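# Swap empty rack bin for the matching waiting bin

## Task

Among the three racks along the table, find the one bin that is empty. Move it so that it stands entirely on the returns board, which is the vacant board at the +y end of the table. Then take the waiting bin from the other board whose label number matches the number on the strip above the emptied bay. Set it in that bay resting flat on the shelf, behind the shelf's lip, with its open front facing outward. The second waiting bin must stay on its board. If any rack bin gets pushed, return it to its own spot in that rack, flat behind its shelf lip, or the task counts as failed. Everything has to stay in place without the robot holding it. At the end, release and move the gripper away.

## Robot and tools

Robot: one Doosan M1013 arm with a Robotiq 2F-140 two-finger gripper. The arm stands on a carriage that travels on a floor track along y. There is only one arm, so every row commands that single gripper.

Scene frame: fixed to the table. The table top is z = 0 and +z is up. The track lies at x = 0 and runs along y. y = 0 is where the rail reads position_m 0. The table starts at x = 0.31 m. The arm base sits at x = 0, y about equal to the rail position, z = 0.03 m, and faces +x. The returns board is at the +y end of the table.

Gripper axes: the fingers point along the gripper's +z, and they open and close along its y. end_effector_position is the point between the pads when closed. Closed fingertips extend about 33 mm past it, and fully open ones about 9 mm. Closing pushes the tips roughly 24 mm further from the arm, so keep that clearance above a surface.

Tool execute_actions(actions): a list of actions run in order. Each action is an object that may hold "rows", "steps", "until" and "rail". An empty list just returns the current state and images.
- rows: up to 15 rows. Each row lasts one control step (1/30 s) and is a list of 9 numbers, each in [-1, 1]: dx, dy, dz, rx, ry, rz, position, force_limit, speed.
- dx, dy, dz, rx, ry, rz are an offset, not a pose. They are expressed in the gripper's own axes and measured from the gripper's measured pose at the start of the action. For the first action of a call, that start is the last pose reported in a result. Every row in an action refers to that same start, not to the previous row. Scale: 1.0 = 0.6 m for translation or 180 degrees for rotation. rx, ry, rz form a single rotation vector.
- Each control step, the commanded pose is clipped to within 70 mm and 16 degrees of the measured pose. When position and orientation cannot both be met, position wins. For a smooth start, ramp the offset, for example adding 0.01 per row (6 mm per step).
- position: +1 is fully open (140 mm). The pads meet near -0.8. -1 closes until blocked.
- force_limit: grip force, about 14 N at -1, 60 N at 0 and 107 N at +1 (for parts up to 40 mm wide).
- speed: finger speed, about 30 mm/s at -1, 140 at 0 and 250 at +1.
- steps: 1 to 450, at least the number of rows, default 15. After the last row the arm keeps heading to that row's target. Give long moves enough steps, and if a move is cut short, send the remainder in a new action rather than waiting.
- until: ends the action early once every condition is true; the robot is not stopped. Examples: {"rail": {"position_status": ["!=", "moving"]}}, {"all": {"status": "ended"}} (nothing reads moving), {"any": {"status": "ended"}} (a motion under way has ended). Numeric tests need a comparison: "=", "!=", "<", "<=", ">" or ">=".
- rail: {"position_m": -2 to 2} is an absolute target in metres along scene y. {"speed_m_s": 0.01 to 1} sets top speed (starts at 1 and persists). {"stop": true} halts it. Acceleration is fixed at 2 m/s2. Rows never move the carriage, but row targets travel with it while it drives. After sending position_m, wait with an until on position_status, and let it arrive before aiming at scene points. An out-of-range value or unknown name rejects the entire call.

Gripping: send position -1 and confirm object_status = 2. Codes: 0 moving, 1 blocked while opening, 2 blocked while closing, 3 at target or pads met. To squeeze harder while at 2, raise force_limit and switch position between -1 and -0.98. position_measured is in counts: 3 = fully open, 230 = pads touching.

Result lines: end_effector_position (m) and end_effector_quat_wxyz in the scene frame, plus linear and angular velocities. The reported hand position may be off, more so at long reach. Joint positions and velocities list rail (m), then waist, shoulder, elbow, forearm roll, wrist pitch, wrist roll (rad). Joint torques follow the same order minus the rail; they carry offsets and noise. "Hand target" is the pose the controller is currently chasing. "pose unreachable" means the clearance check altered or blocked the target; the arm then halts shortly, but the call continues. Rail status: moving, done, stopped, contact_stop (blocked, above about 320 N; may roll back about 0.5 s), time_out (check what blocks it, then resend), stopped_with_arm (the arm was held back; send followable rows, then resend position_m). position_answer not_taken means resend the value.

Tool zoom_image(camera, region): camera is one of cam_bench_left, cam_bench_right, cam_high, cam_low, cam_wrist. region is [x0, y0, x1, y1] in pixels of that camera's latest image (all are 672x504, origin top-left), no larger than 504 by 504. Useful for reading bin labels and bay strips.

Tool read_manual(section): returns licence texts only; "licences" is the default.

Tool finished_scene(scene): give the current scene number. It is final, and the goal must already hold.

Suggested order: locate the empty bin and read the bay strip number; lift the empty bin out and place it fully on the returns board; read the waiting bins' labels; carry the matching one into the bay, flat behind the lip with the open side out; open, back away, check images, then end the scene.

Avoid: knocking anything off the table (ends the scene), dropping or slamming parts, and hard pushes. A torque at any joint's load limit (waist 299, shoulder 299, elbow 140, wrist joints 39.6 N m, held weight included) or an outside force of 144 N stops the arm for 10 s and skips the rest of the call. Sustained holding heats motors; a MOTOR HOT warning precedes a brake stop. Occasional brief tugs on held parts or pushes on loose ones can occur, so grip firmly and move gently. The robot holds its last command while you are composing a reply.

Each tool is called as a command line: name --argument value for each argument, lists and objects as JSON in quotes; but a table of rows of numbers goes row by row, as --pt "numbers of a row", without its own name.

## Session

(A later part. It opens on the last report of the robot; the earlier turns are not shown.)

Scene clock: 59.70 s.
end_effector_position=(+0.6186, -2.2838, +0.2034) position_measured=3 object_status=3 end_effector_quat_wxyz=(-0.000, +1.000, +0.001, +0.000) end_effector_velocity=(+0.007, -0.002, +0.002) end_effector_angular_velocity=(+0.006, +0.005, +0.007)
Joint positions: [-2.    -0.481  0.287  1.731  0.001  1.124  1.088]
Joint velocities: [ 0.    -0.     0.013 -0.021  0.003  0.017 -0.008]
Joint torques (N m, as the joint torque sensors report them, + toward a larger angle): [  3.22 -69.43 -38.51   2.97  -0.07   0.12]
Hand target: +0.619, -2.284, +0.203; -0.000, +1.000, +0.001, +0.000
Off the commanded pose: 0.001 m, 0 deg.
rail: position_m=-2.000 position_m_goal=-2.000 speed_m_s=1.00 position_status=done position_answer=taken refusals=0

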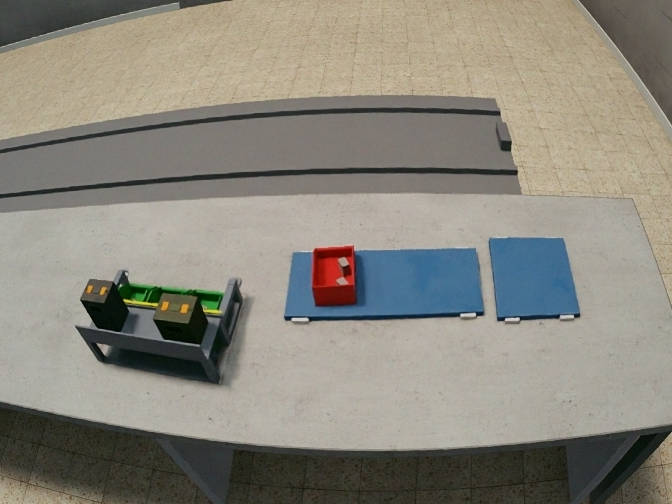

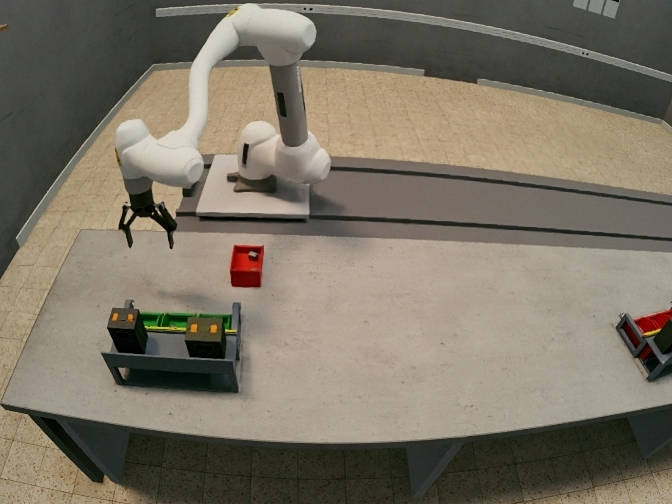

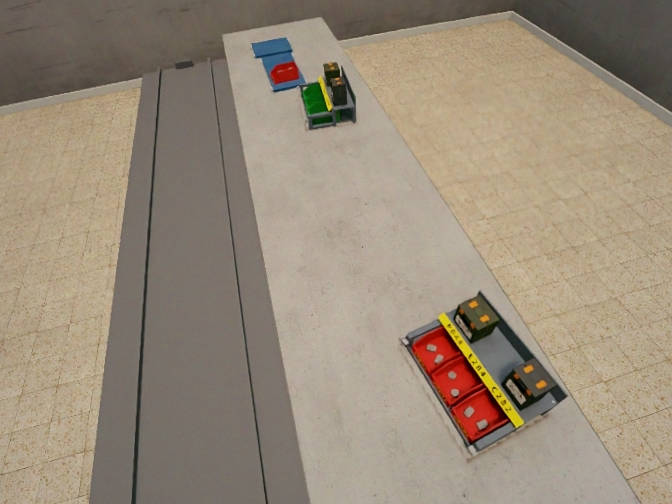

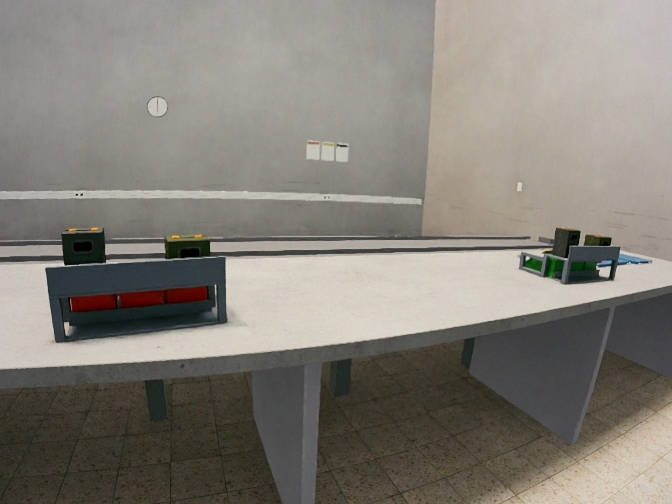

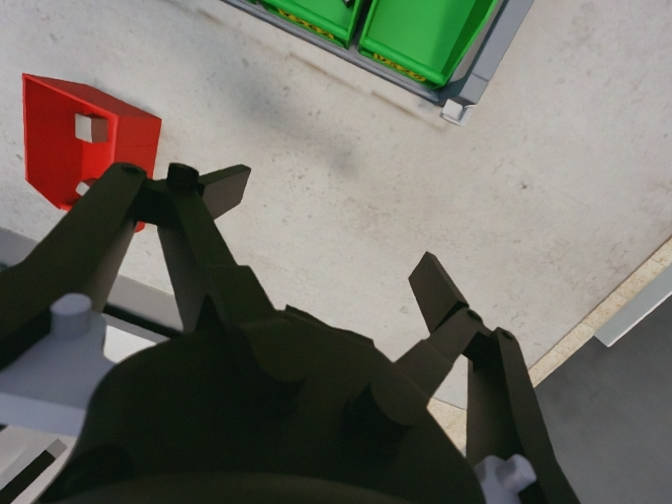

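execute_actions --actions '[{"rows": [[0.22,0,0,0,0,0,1,0.5,0]], "steps": 20}]'

Scene clock: 62.57 s.
end_effector_position=(+0.7506, -2.2838, +0.2033) position_measured=3 object_status=3 end_effector_quat_wxyz=(-0.000, +1.000, +0.001, +0.001) end_effector_velocity=(+0.000, -0.000, -0.000) end_effector_angular_velocity=(-0.000, +0.001, +0.000)
Joint positions: [-2.    -0.405  0.468  1.469  0.001  1.204  1.164]
Joint velocities: [ 0.     0.     0.001 -0.001 -0.     0.     0.   ]
Joint torques (N m, as the joint torque sensors report them, + toward a larger angle): [  2.88 -87.18 -39.63   3.33  -0.33   0.05]
Hand target: +0.751, -2.284, +0.203; -0.000, +1.000, +0.001, +0.001
Off the commanded pose: 0.000 m, 0 deg.
rail: position_m=-2.000 position_m_goal=-2.000 speed_m_s=1.00 position_status=done position_answer=taken refusals=0

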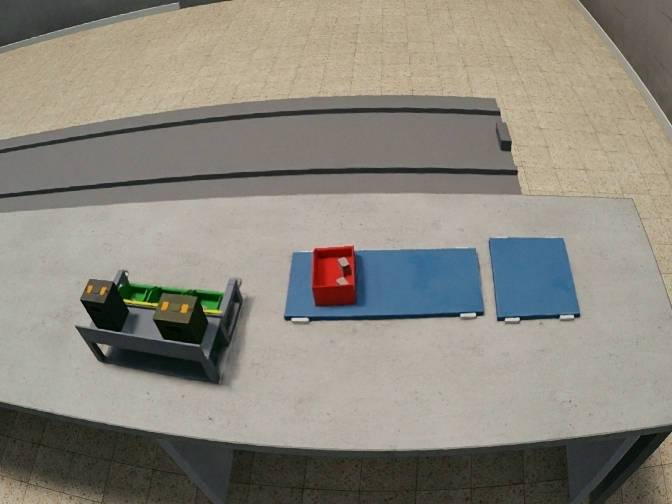

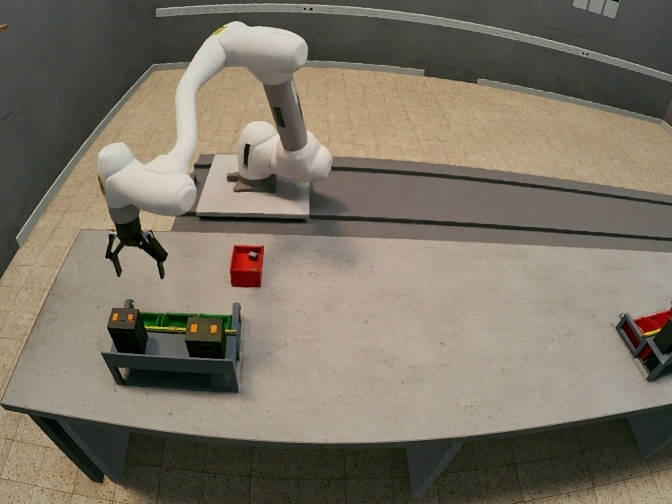

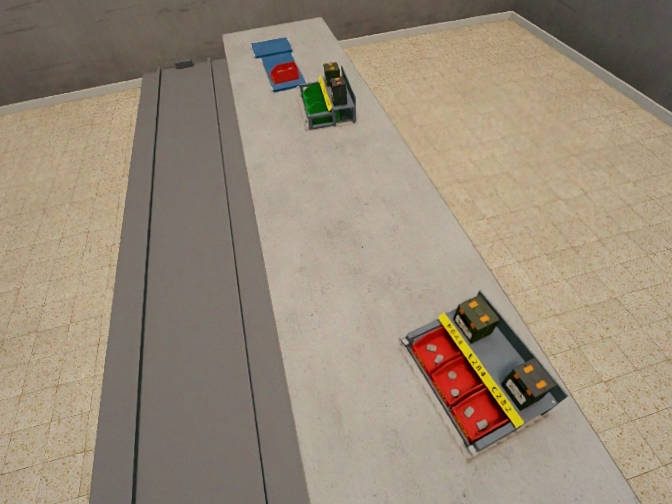

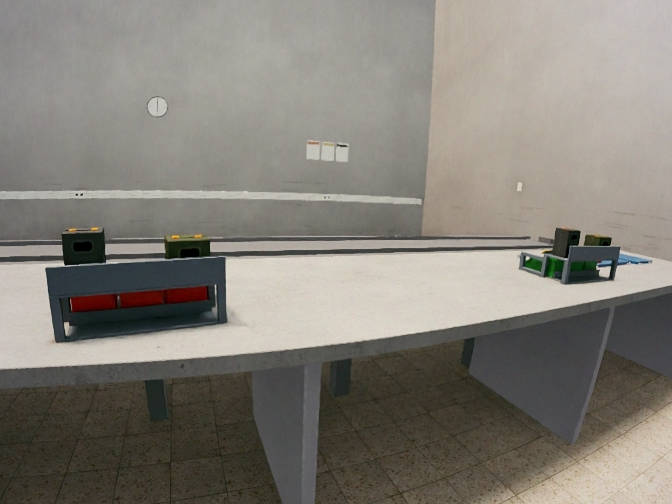

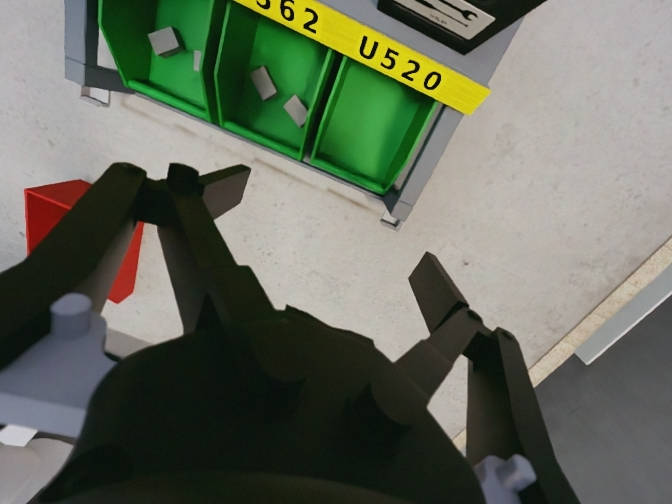

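execute_actions --actions '[{"rows": [[0.018,0.01,0.1,0,0,0.48,-0.3,0.65,0]], "steps": 28}]'

Scene clock: 66.80 s.
end_effector_position=(+0.7612, -2.2901, +0.1433) position_measured=167 object_status=0 end_effector_quat_wxyz=(-0.022, +0.786, -0.618, -0.001) end_effector_velocity=(-0.002, +0.002, -0.001) end_effector_angular_velocity=(-0.058, +0.100, -1.487)
Joint positions: [-2.    -0.424  0.519  1.506  0.048  1.108  2.459]
Joint velocities: [ 0.     0.045 -0.    -0.    -0.121 -0.     1.587]
Joint torques (N m, as the joint torque sensors report them, + toward a larger angle): [  3.93 -88.32 -38.41   3.78  -0.45   0.08]
Hand target: +0.761, -2.290, +0.143; -0.011, +0.736, -0.677, +0.000
Off the commanded pose: 0.000 m, 10 deg.
rail: position_m=-2.000 position_m_goal=-2.000 speed_m_s=1.00 position_status=done position_answer=taken refusals=0

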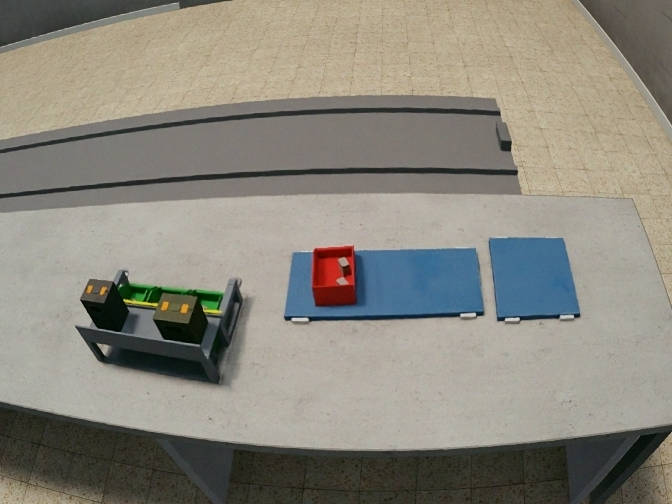

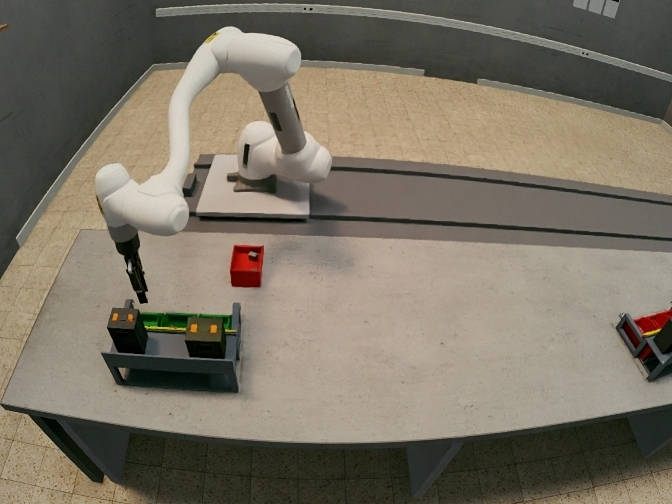

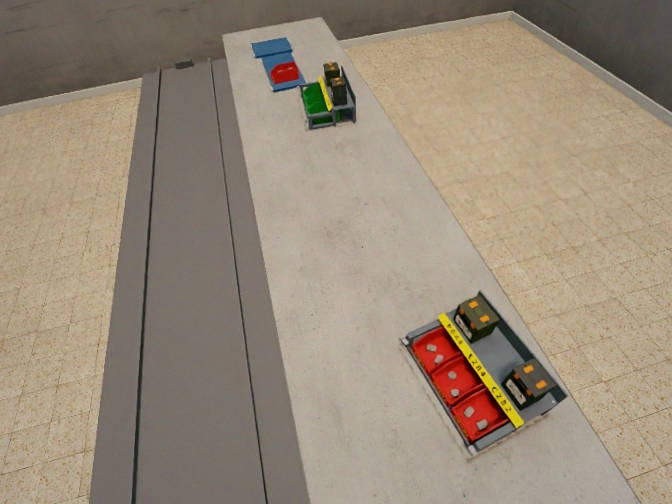

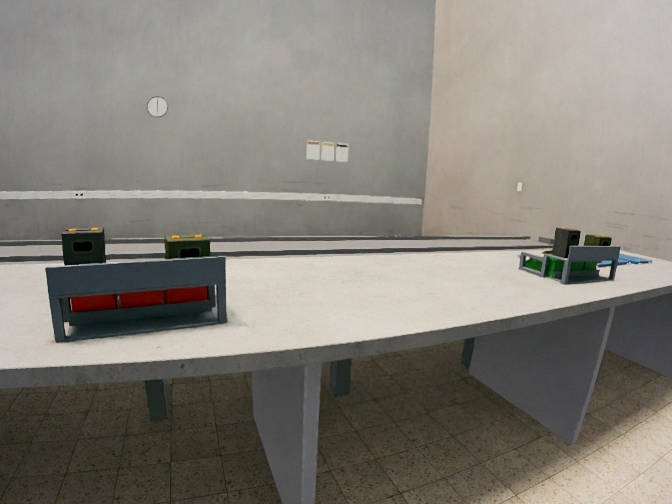

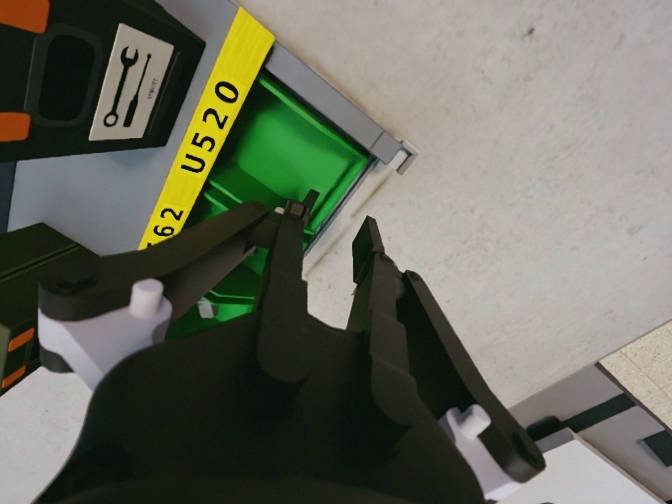

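execute_actions --actions '[]'

Scene clock: 67.60 s.
end_effector_position=(+0.7614, -2.2898, +0.1434) position_measured=167 object_status=3 end_effector_quat_wxyz=(-0.011, +0.736, -0.677, +0.000) end_effector_velocity=(+0.000, +0.000, +0.000) end_effector_angular_velocity=(+0.000, +0.000, +0.000)
Joint positions: [-2.    -0.414  0.521  1.503  0.023  1.111  2.634]
Joint velocities: [ 0.  0. -0. -0. -0.  0. -0.]
Joint torques (N m, as the joint torque sensors report them, + toward a larger angle): [  2.53 -90.08 -39.09   3.38  -0.53   0.06]
Hand target: +0.761, -2.290, +0.143; -0.011, +0.736, -0.677, +0.000
Off the commanded pose: 0.000 m, 2 deg.
rail: position_m=-2.000 position_m_goal=-2.000 speed_m_s=1.00 position_status=done position_answer=taken refusals=0

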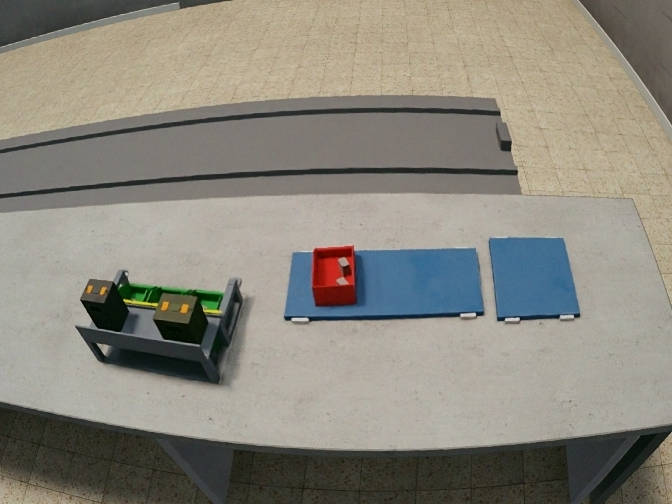

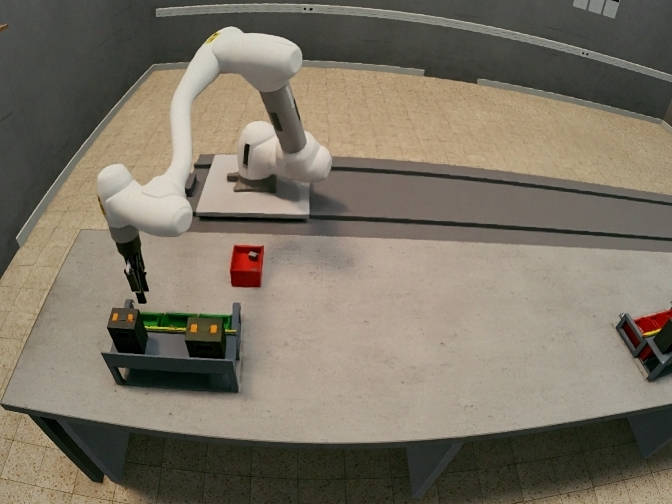

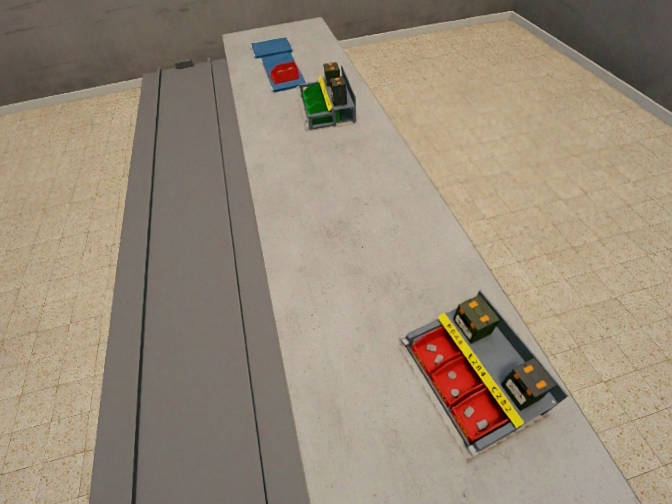

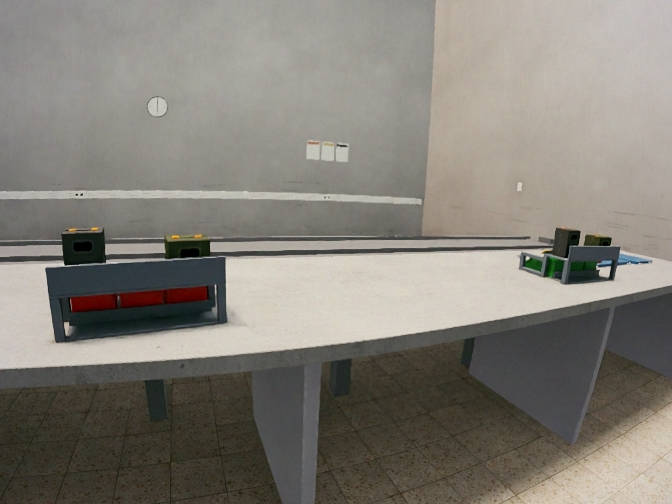

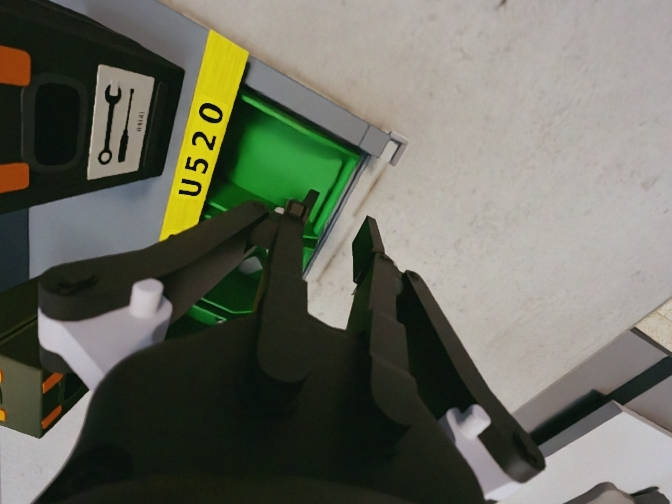

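execute_actions --actions '[{"rows": [[0,0,0.02,-0.005,0.005,0.0066,-0.3,0.65,0],[0,0,0.04,-0.005,0.005,0.0066,-0.3,0.65,0],[0,0,0.06,-0.005,0.005,0.0066,-0.3,0.65,0],[0,0,0.08,-0.005,0.005,0.0066,-0.3,0.65,0],[0,0,0.09,-0.005,0.005,0.0066,-0.3,0.65,0]], "steps": 16}]'

Scene clock: 73.93 s.
end_effector_position=(+0.7622, -2.2889, +0.0894) position_measured=167 object_status=3 end_effector_quat_wxyz=(+0.000, +0.729, -0.685, +0.001) end_effector_velocity=(-0.000, +0.000, -0.001) end_effector_angular_velocity=(+0.000, +0.001, +0.000)
Joint positions: [-2.    -0.404  0.566  1.538 -0.001  1.037  2.675]
Joint velocities: [ 0.     0.     0.001  0.    -0.    -0.     0.   ]
Joint torques (N m, as the joint torque sensors report them, + toward a larger angle): [  2.85 -91.29 -37.48   2.95  -0.26   0.04]
Hand target: +0.762, -2.289, +0.089; +0.000, +0.729, -0.685, +0.001
Off the commanded pose: 0.000 m, 0 deg.
rail: position_m=-2.000 position_m_goal=-2.000 speed_m_s=1.00 position_status=done position_answer=taken refusals=0

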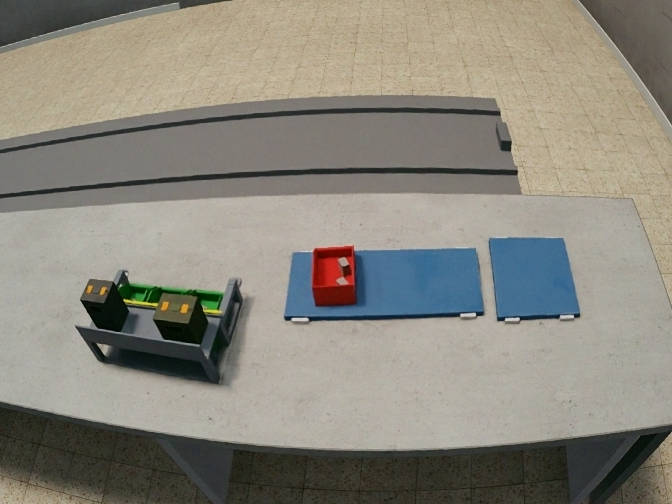

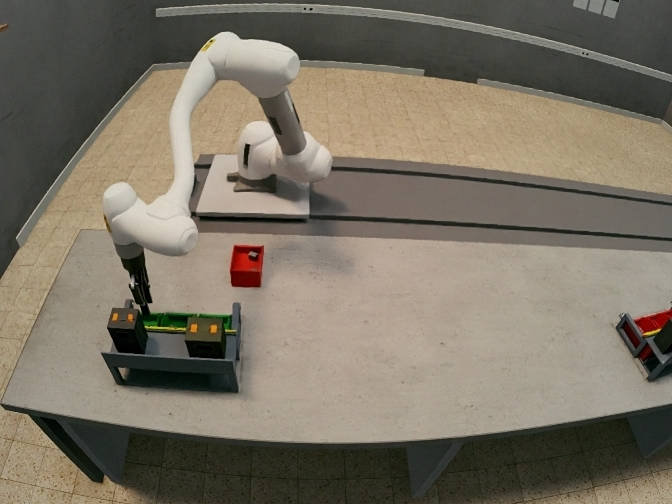

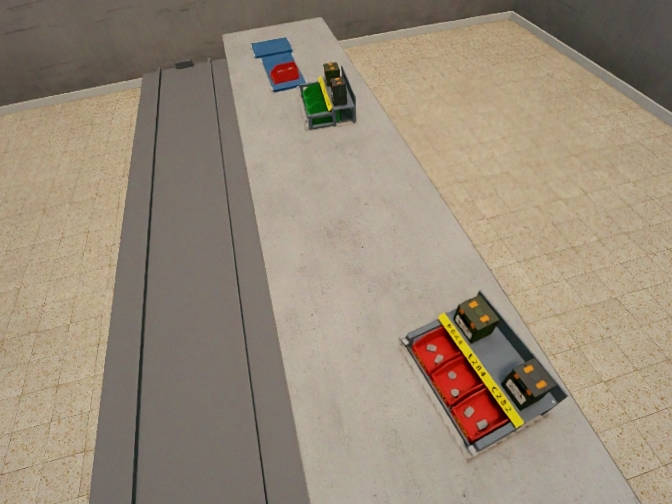

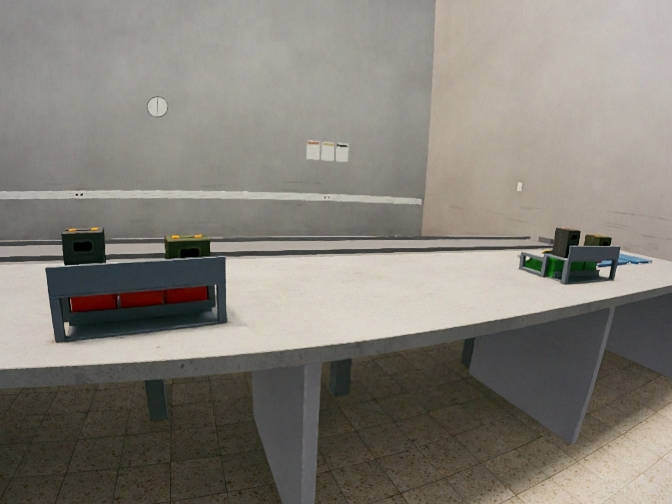

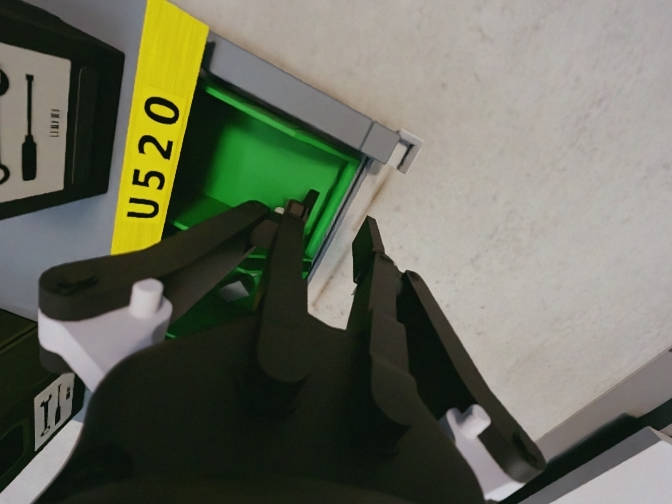

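execute_actions --actions '[{"rows": [[0,-0.004,0.01,0,0,0,-0.3,0.65,0],[0,-0.007,0.02,0,0,0,-0.3,0.65,0],[0,-0.007,0.03,0,0,0,-0.3,0.65,0],[0,-0.007,0.036,0,0,0,-0.3,0.65,0],[0,-0.007,0.04,0,0,0,-0.3,0.65,0]], "steps": 15}, {"rows": [[0,0,0,0,0,0,-1,0.65,0]], "steps": 16}]'

Scene clock: 78.43 s.
end_effector_position=(+0.7664, -2.2886, +0.0654) position_measured=224 object_status=2 end_effector_quat_wxyz=(+0.000, +0.729, -0.685, +0.001) end_effector_velocity=(+0.000, -0.000, +0.000) end_effector_angular_velocity=(-0.000, -0.000, -0.000)
Joint positions: [-2.    -0.402  0.591  1.544 -0.001  1.005  2.678]
Joint velocities: [ 0.  0.  0. -0.  0. -0.  0.]
Joint torques (N m, as the joint torque sensors report them, + toward a larger angle): [  2.61 -81.44 -29.45   3.15  -0.42   0.07]
Hand target: +0.766, -2.289, +0.065; +0.000, +0.729, -0.685, +0.001
Off the commanded pose: 0.000 m, 0 deg.
rail: position_m=-2.000 position_m_goal=-2.000 speed_m_s=1.00 position_status=done position_answer=taken refusals=0

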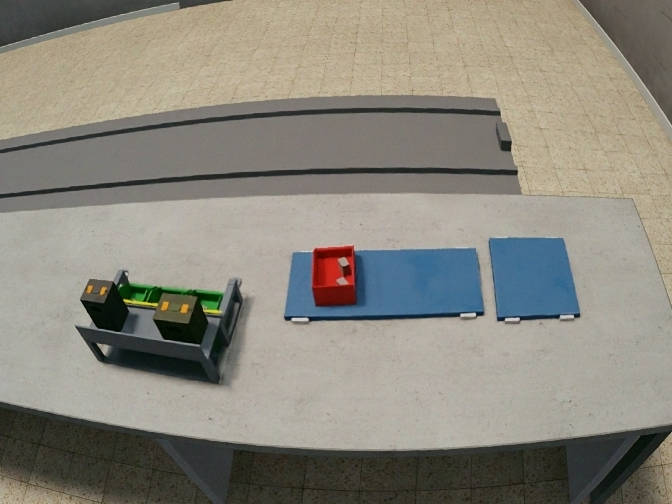

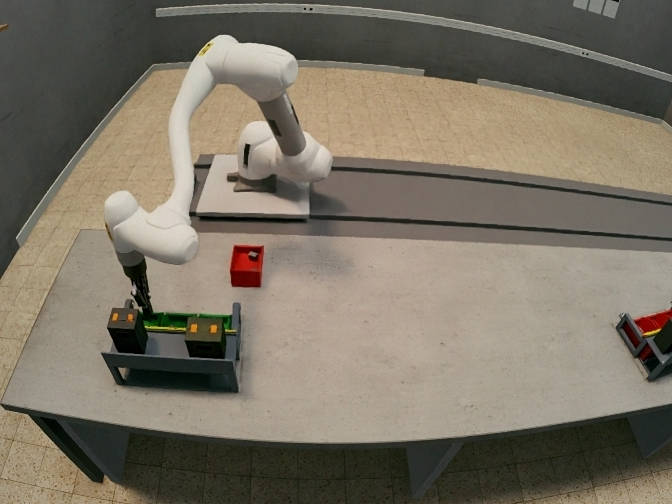

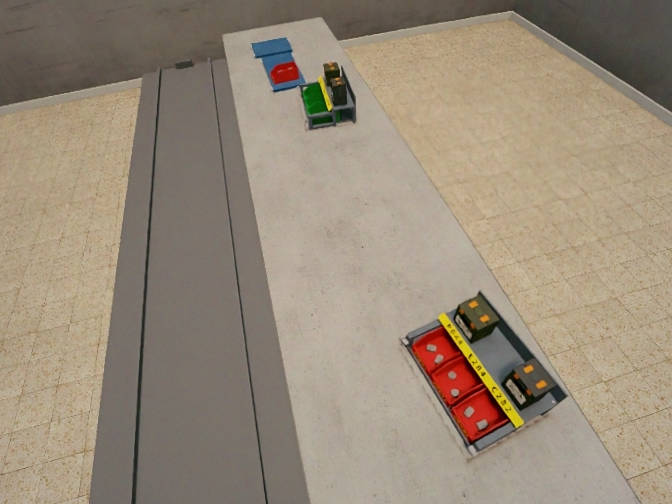

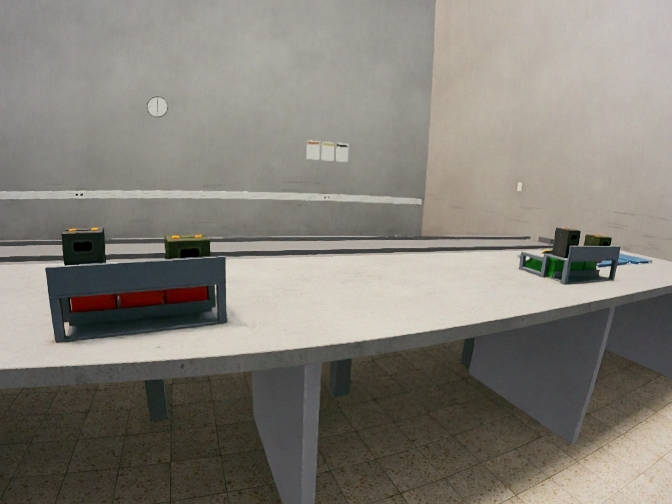

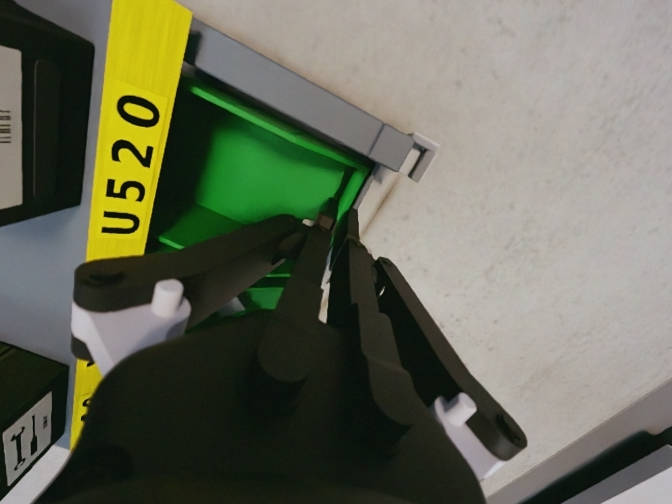

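execute_actions --actions '[{"rows": [[0,-0.001,-0.004,-0.004,0,0,-1,0.65,0],[0,-0.002,-0.008,-0.008,0,0,-1,0.65,0],[0,-0.003,-0.012,-0.012,0,0,-1,0.65,0],[0,-0.004,-0.016,-0.016,0,0,-1,0.65,0],[0,-0.005,-0.02,-0.02,0,0,-1,0.65,0],[0,-0.006,-0.024,-0.024,0,0,-1,0.65,0],[0,-0.007,-0.028,-0.028,0,0,-1,0.65,0],[0,-0.008,-0.032,-0.032,0,0,-1,0.65,0],[0,-0.008,-0.036,-0.036,0,0,-1,0.65,0],[0,-0.008,-0.04,-0.04,0,0,-1,0.65,0]], "steps": 18}, {"rows": [[0,0.005,0,0,0,0,-1,0.65,0],[0,0.012,0,0,0,0,-1,0.65,0],[0,0.02,0,0,0,0,-1,0.65,0],[0,0.03,0,0,0,0,-1,0.65,0],[0,0.04,0,0,0,0,-1,0.65,0],[0,0.05,0,0,0,0,-1,0.65,0],[0,0.06,0,0,0,0,-1,0.65,0],[0,0.07,0,0,0,0,-1,0.65,0],[0,0.08,0,0,0,0,-1,0.65,0],[0,0.09,0,0,0,0,-1,0.65,0],[0,0.1,0,0,0,0,-1,0.65,0],[0,0.11,0,0,0,0,-1,0.65,0],[0,0.12,0,0,0,0,-1,0.65,0],[0,0.13,0,0,0,0,-1,0.65,0],[0,0.14,0,0,0,0,-1,0.65,0]], "steps": 22}]'

Scene clock: 91.13 s.
end_effector_position=(+0.6881, -2.2934, +0.0999) position_measured=224 object_status=2 end_effector_quat_wxyz=(+0.046, +0.727, -0.683, -0.042) end_effector_velocity=(-0.002, -0.000, +0.000) end_effector_angular_velocity=(-0.000, -0.001, +0.001)
Joint positions: [-2.    -0.423  0.518  1.6   -0.065  1.134  2.687]
Joint velocities: [ 0.    -0.001 -0.003  0.004  0.    -0.002 -0.001]
Joint torques (N m, as the joint torque sensors report them, + toward a larger angle): [  3.88 -88.38 -36.48   2.94   0.34   0.45]
Hand target: +0.688, -2.293, +0.100; +0.046, +0.727, -0.683, -0.042
Off the commanded pose: 0.000 m, 0 deg.
rail: position_m=-2.000 position_m_goal=-2.000 speed_m_s=1.00 position_status=done position_answer=taken refusals=0

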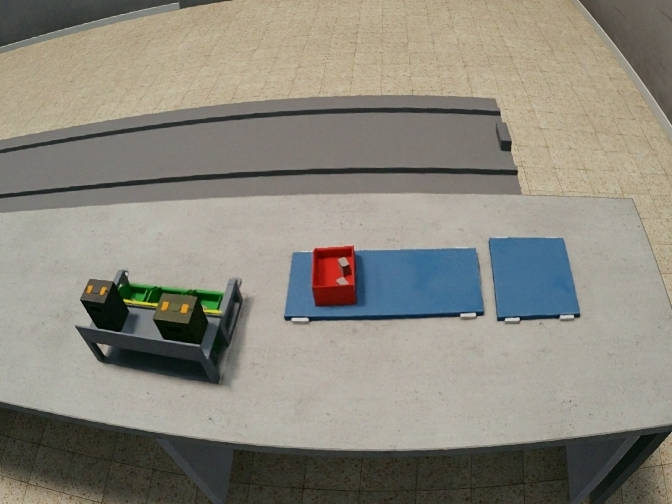

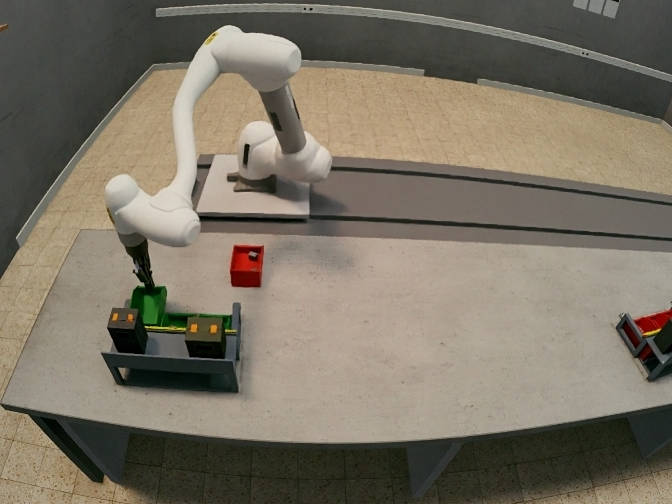

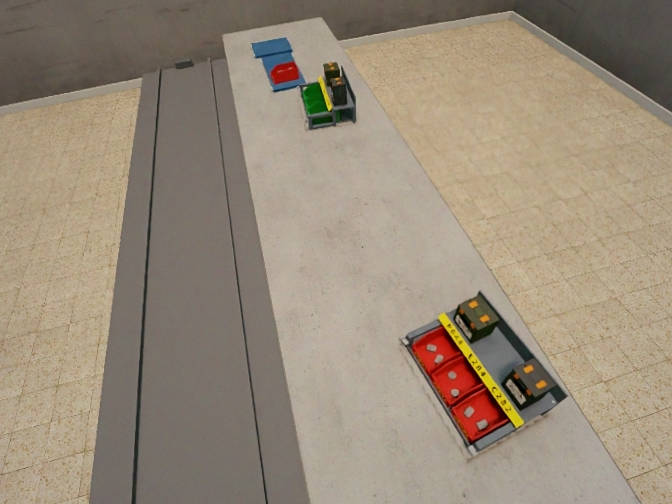

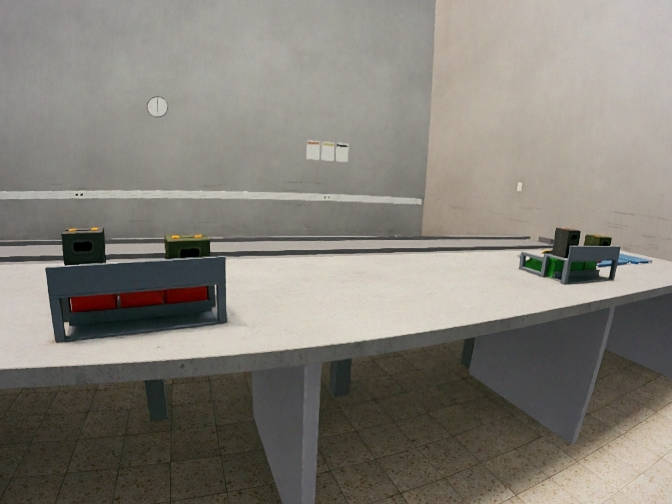

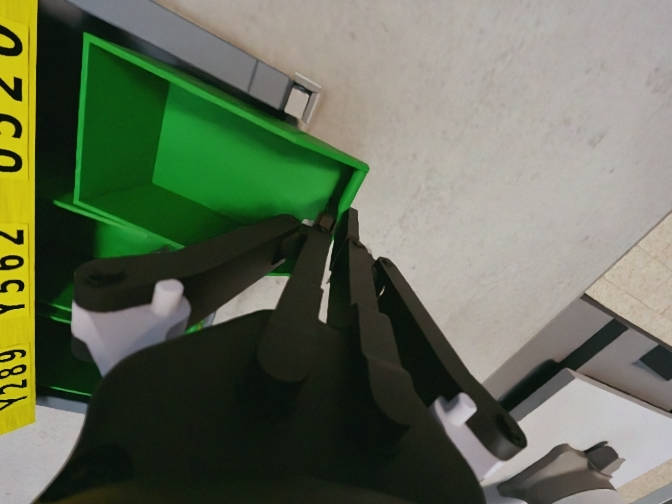

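execute_actions --actions '[{"rows": [[0,0.005,0,0,0,0,-1,0.65,0],[0,0.012,0,0,0,0,-1,0.65,0],[0,0.02,0,0,0,0,-1,0.65,0],[0,0.03,0,0,0,0,-1,0.65,0],[0,0.04,0,0,0,0,-1,0.65,0],[0,0.05,0,0,0,0,-1,0.65,0],[0,0.06,0,0,0,0,-1,0.65,0],[0,0.07,0,0,0,0,-1,0.65,0],[0,0.08,0,0,0,0,-1,0.65,0],[0,0.09,0,0,0,0,-1,0.65,0],[0,0.1,0,0,0,0,-1,0.65,0],[0,0.11,0,0,0,0,-1,0.65,0],[0,0.12,0,0,0,0,-1,0.65,0],[0,0.13,0,0,0,0,-1,0.65,0],[0,0.14,0,0,0,0,-1,0.65,0]], "steps": 15}, {"rows": [[0,0.03,0,0,0,0,-1,0.65,0],[0,0.04,0,0,0,0,-1,0.65,0],[0,0.05,0,0,0,0,-1,0.65,0],[0,0.06,0,0,0,0,-1,0.65,0],[0,0.07,0,0,0,0,-1,0.65,0],[0,0.08,0.002,0,0,0,-1,0.65,0],[0,0.09,0.005,0,0,0,-1,0.65,0],[0,0.1,0.01,0.004,0,0,-1,0.65,0],[0,0.11,0.015,0.008,0,0,-1,0.65,0],[0,0.12,0.02,0.012,0,0,-1,0.65,0],[0,0.13,0.026,0.016,0,0,-1,0.65,0],[0,0.14,0.032,0.022,0,0,-1,0.65,0],[0,0.148,0.038,0.028,0,0,-1,0.65,0],[0,0.154,0.044,0.034,0,0,-1,0.65,0],[0,0.158,0.05,0.04,0,0,-1,0.65,0]], "steps": 22}]'

Scene clock: 100.77 s.
end_effector_position=(+0.5229, -2.3035, +0.0906) position_measured=224 object_status=2 end_effector_quat_wxyz=(+0.001, +0.729, -0.685, +0.000) end_effector_velocity=(-0.001, +0.001, -0.002) end_effector_angular_velocity=(+0.009, -0.015, +0.008)
Joint positions: [-2.    -0.582  0.281  1.978 -0.002  0.882  2.499]
Joint velocities: [ 0.    -0.008 -0.003  0.009  0.021 -0.013 -0.03 ]
Joint torques (N m, as the joint torque sensors report them, + toward a larger angle): [  4.03 -65.04 -33.27   2.64  -0.79  -0.08]
Hand target: +0.523, -2.303, +0.091; +0.000, +0.729, -0.685, +0.000
Off the commanded pose: 0.000 m, 0 deg.
rail: position_m=-2.000 position_m_goal=-2.000 speed_m_s=1.00 position_status=done position_answer=taken refusals=0

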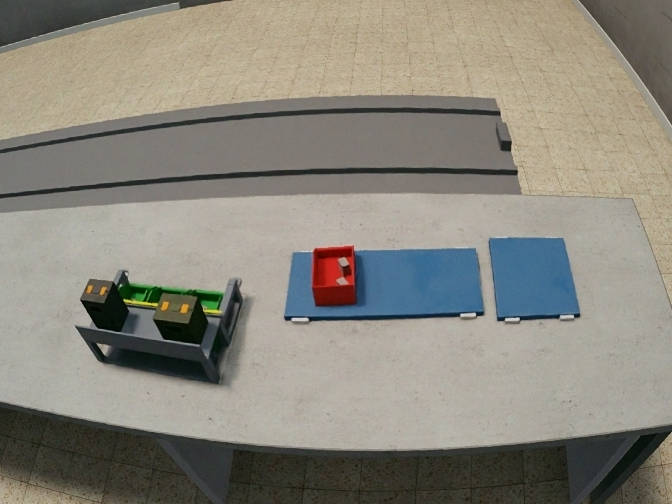

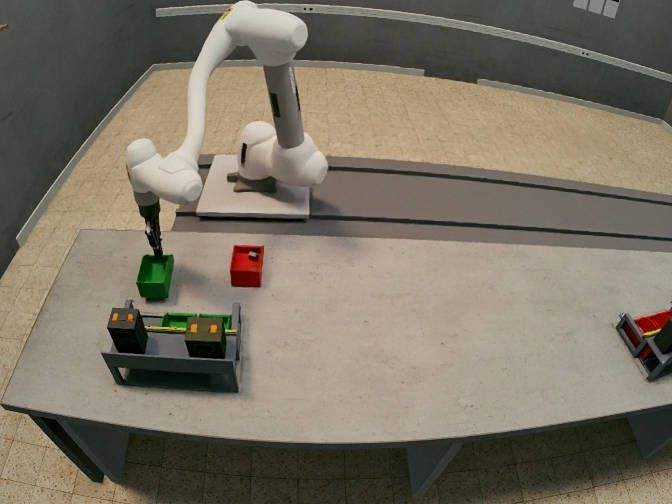

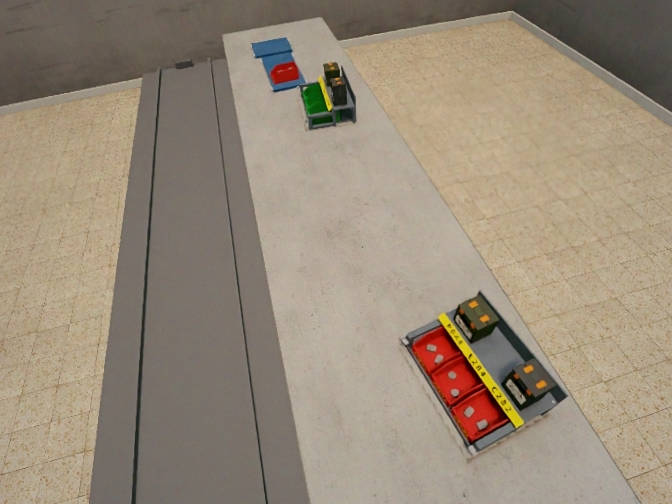

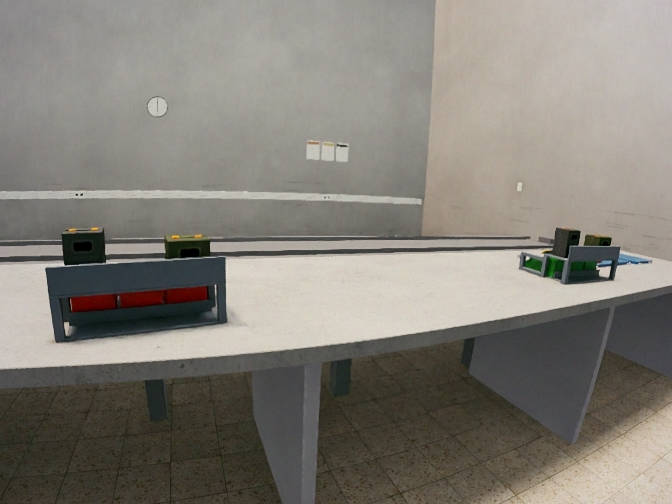

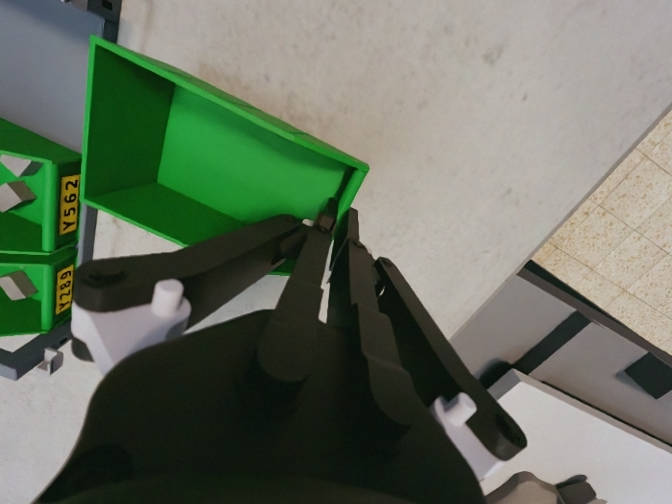

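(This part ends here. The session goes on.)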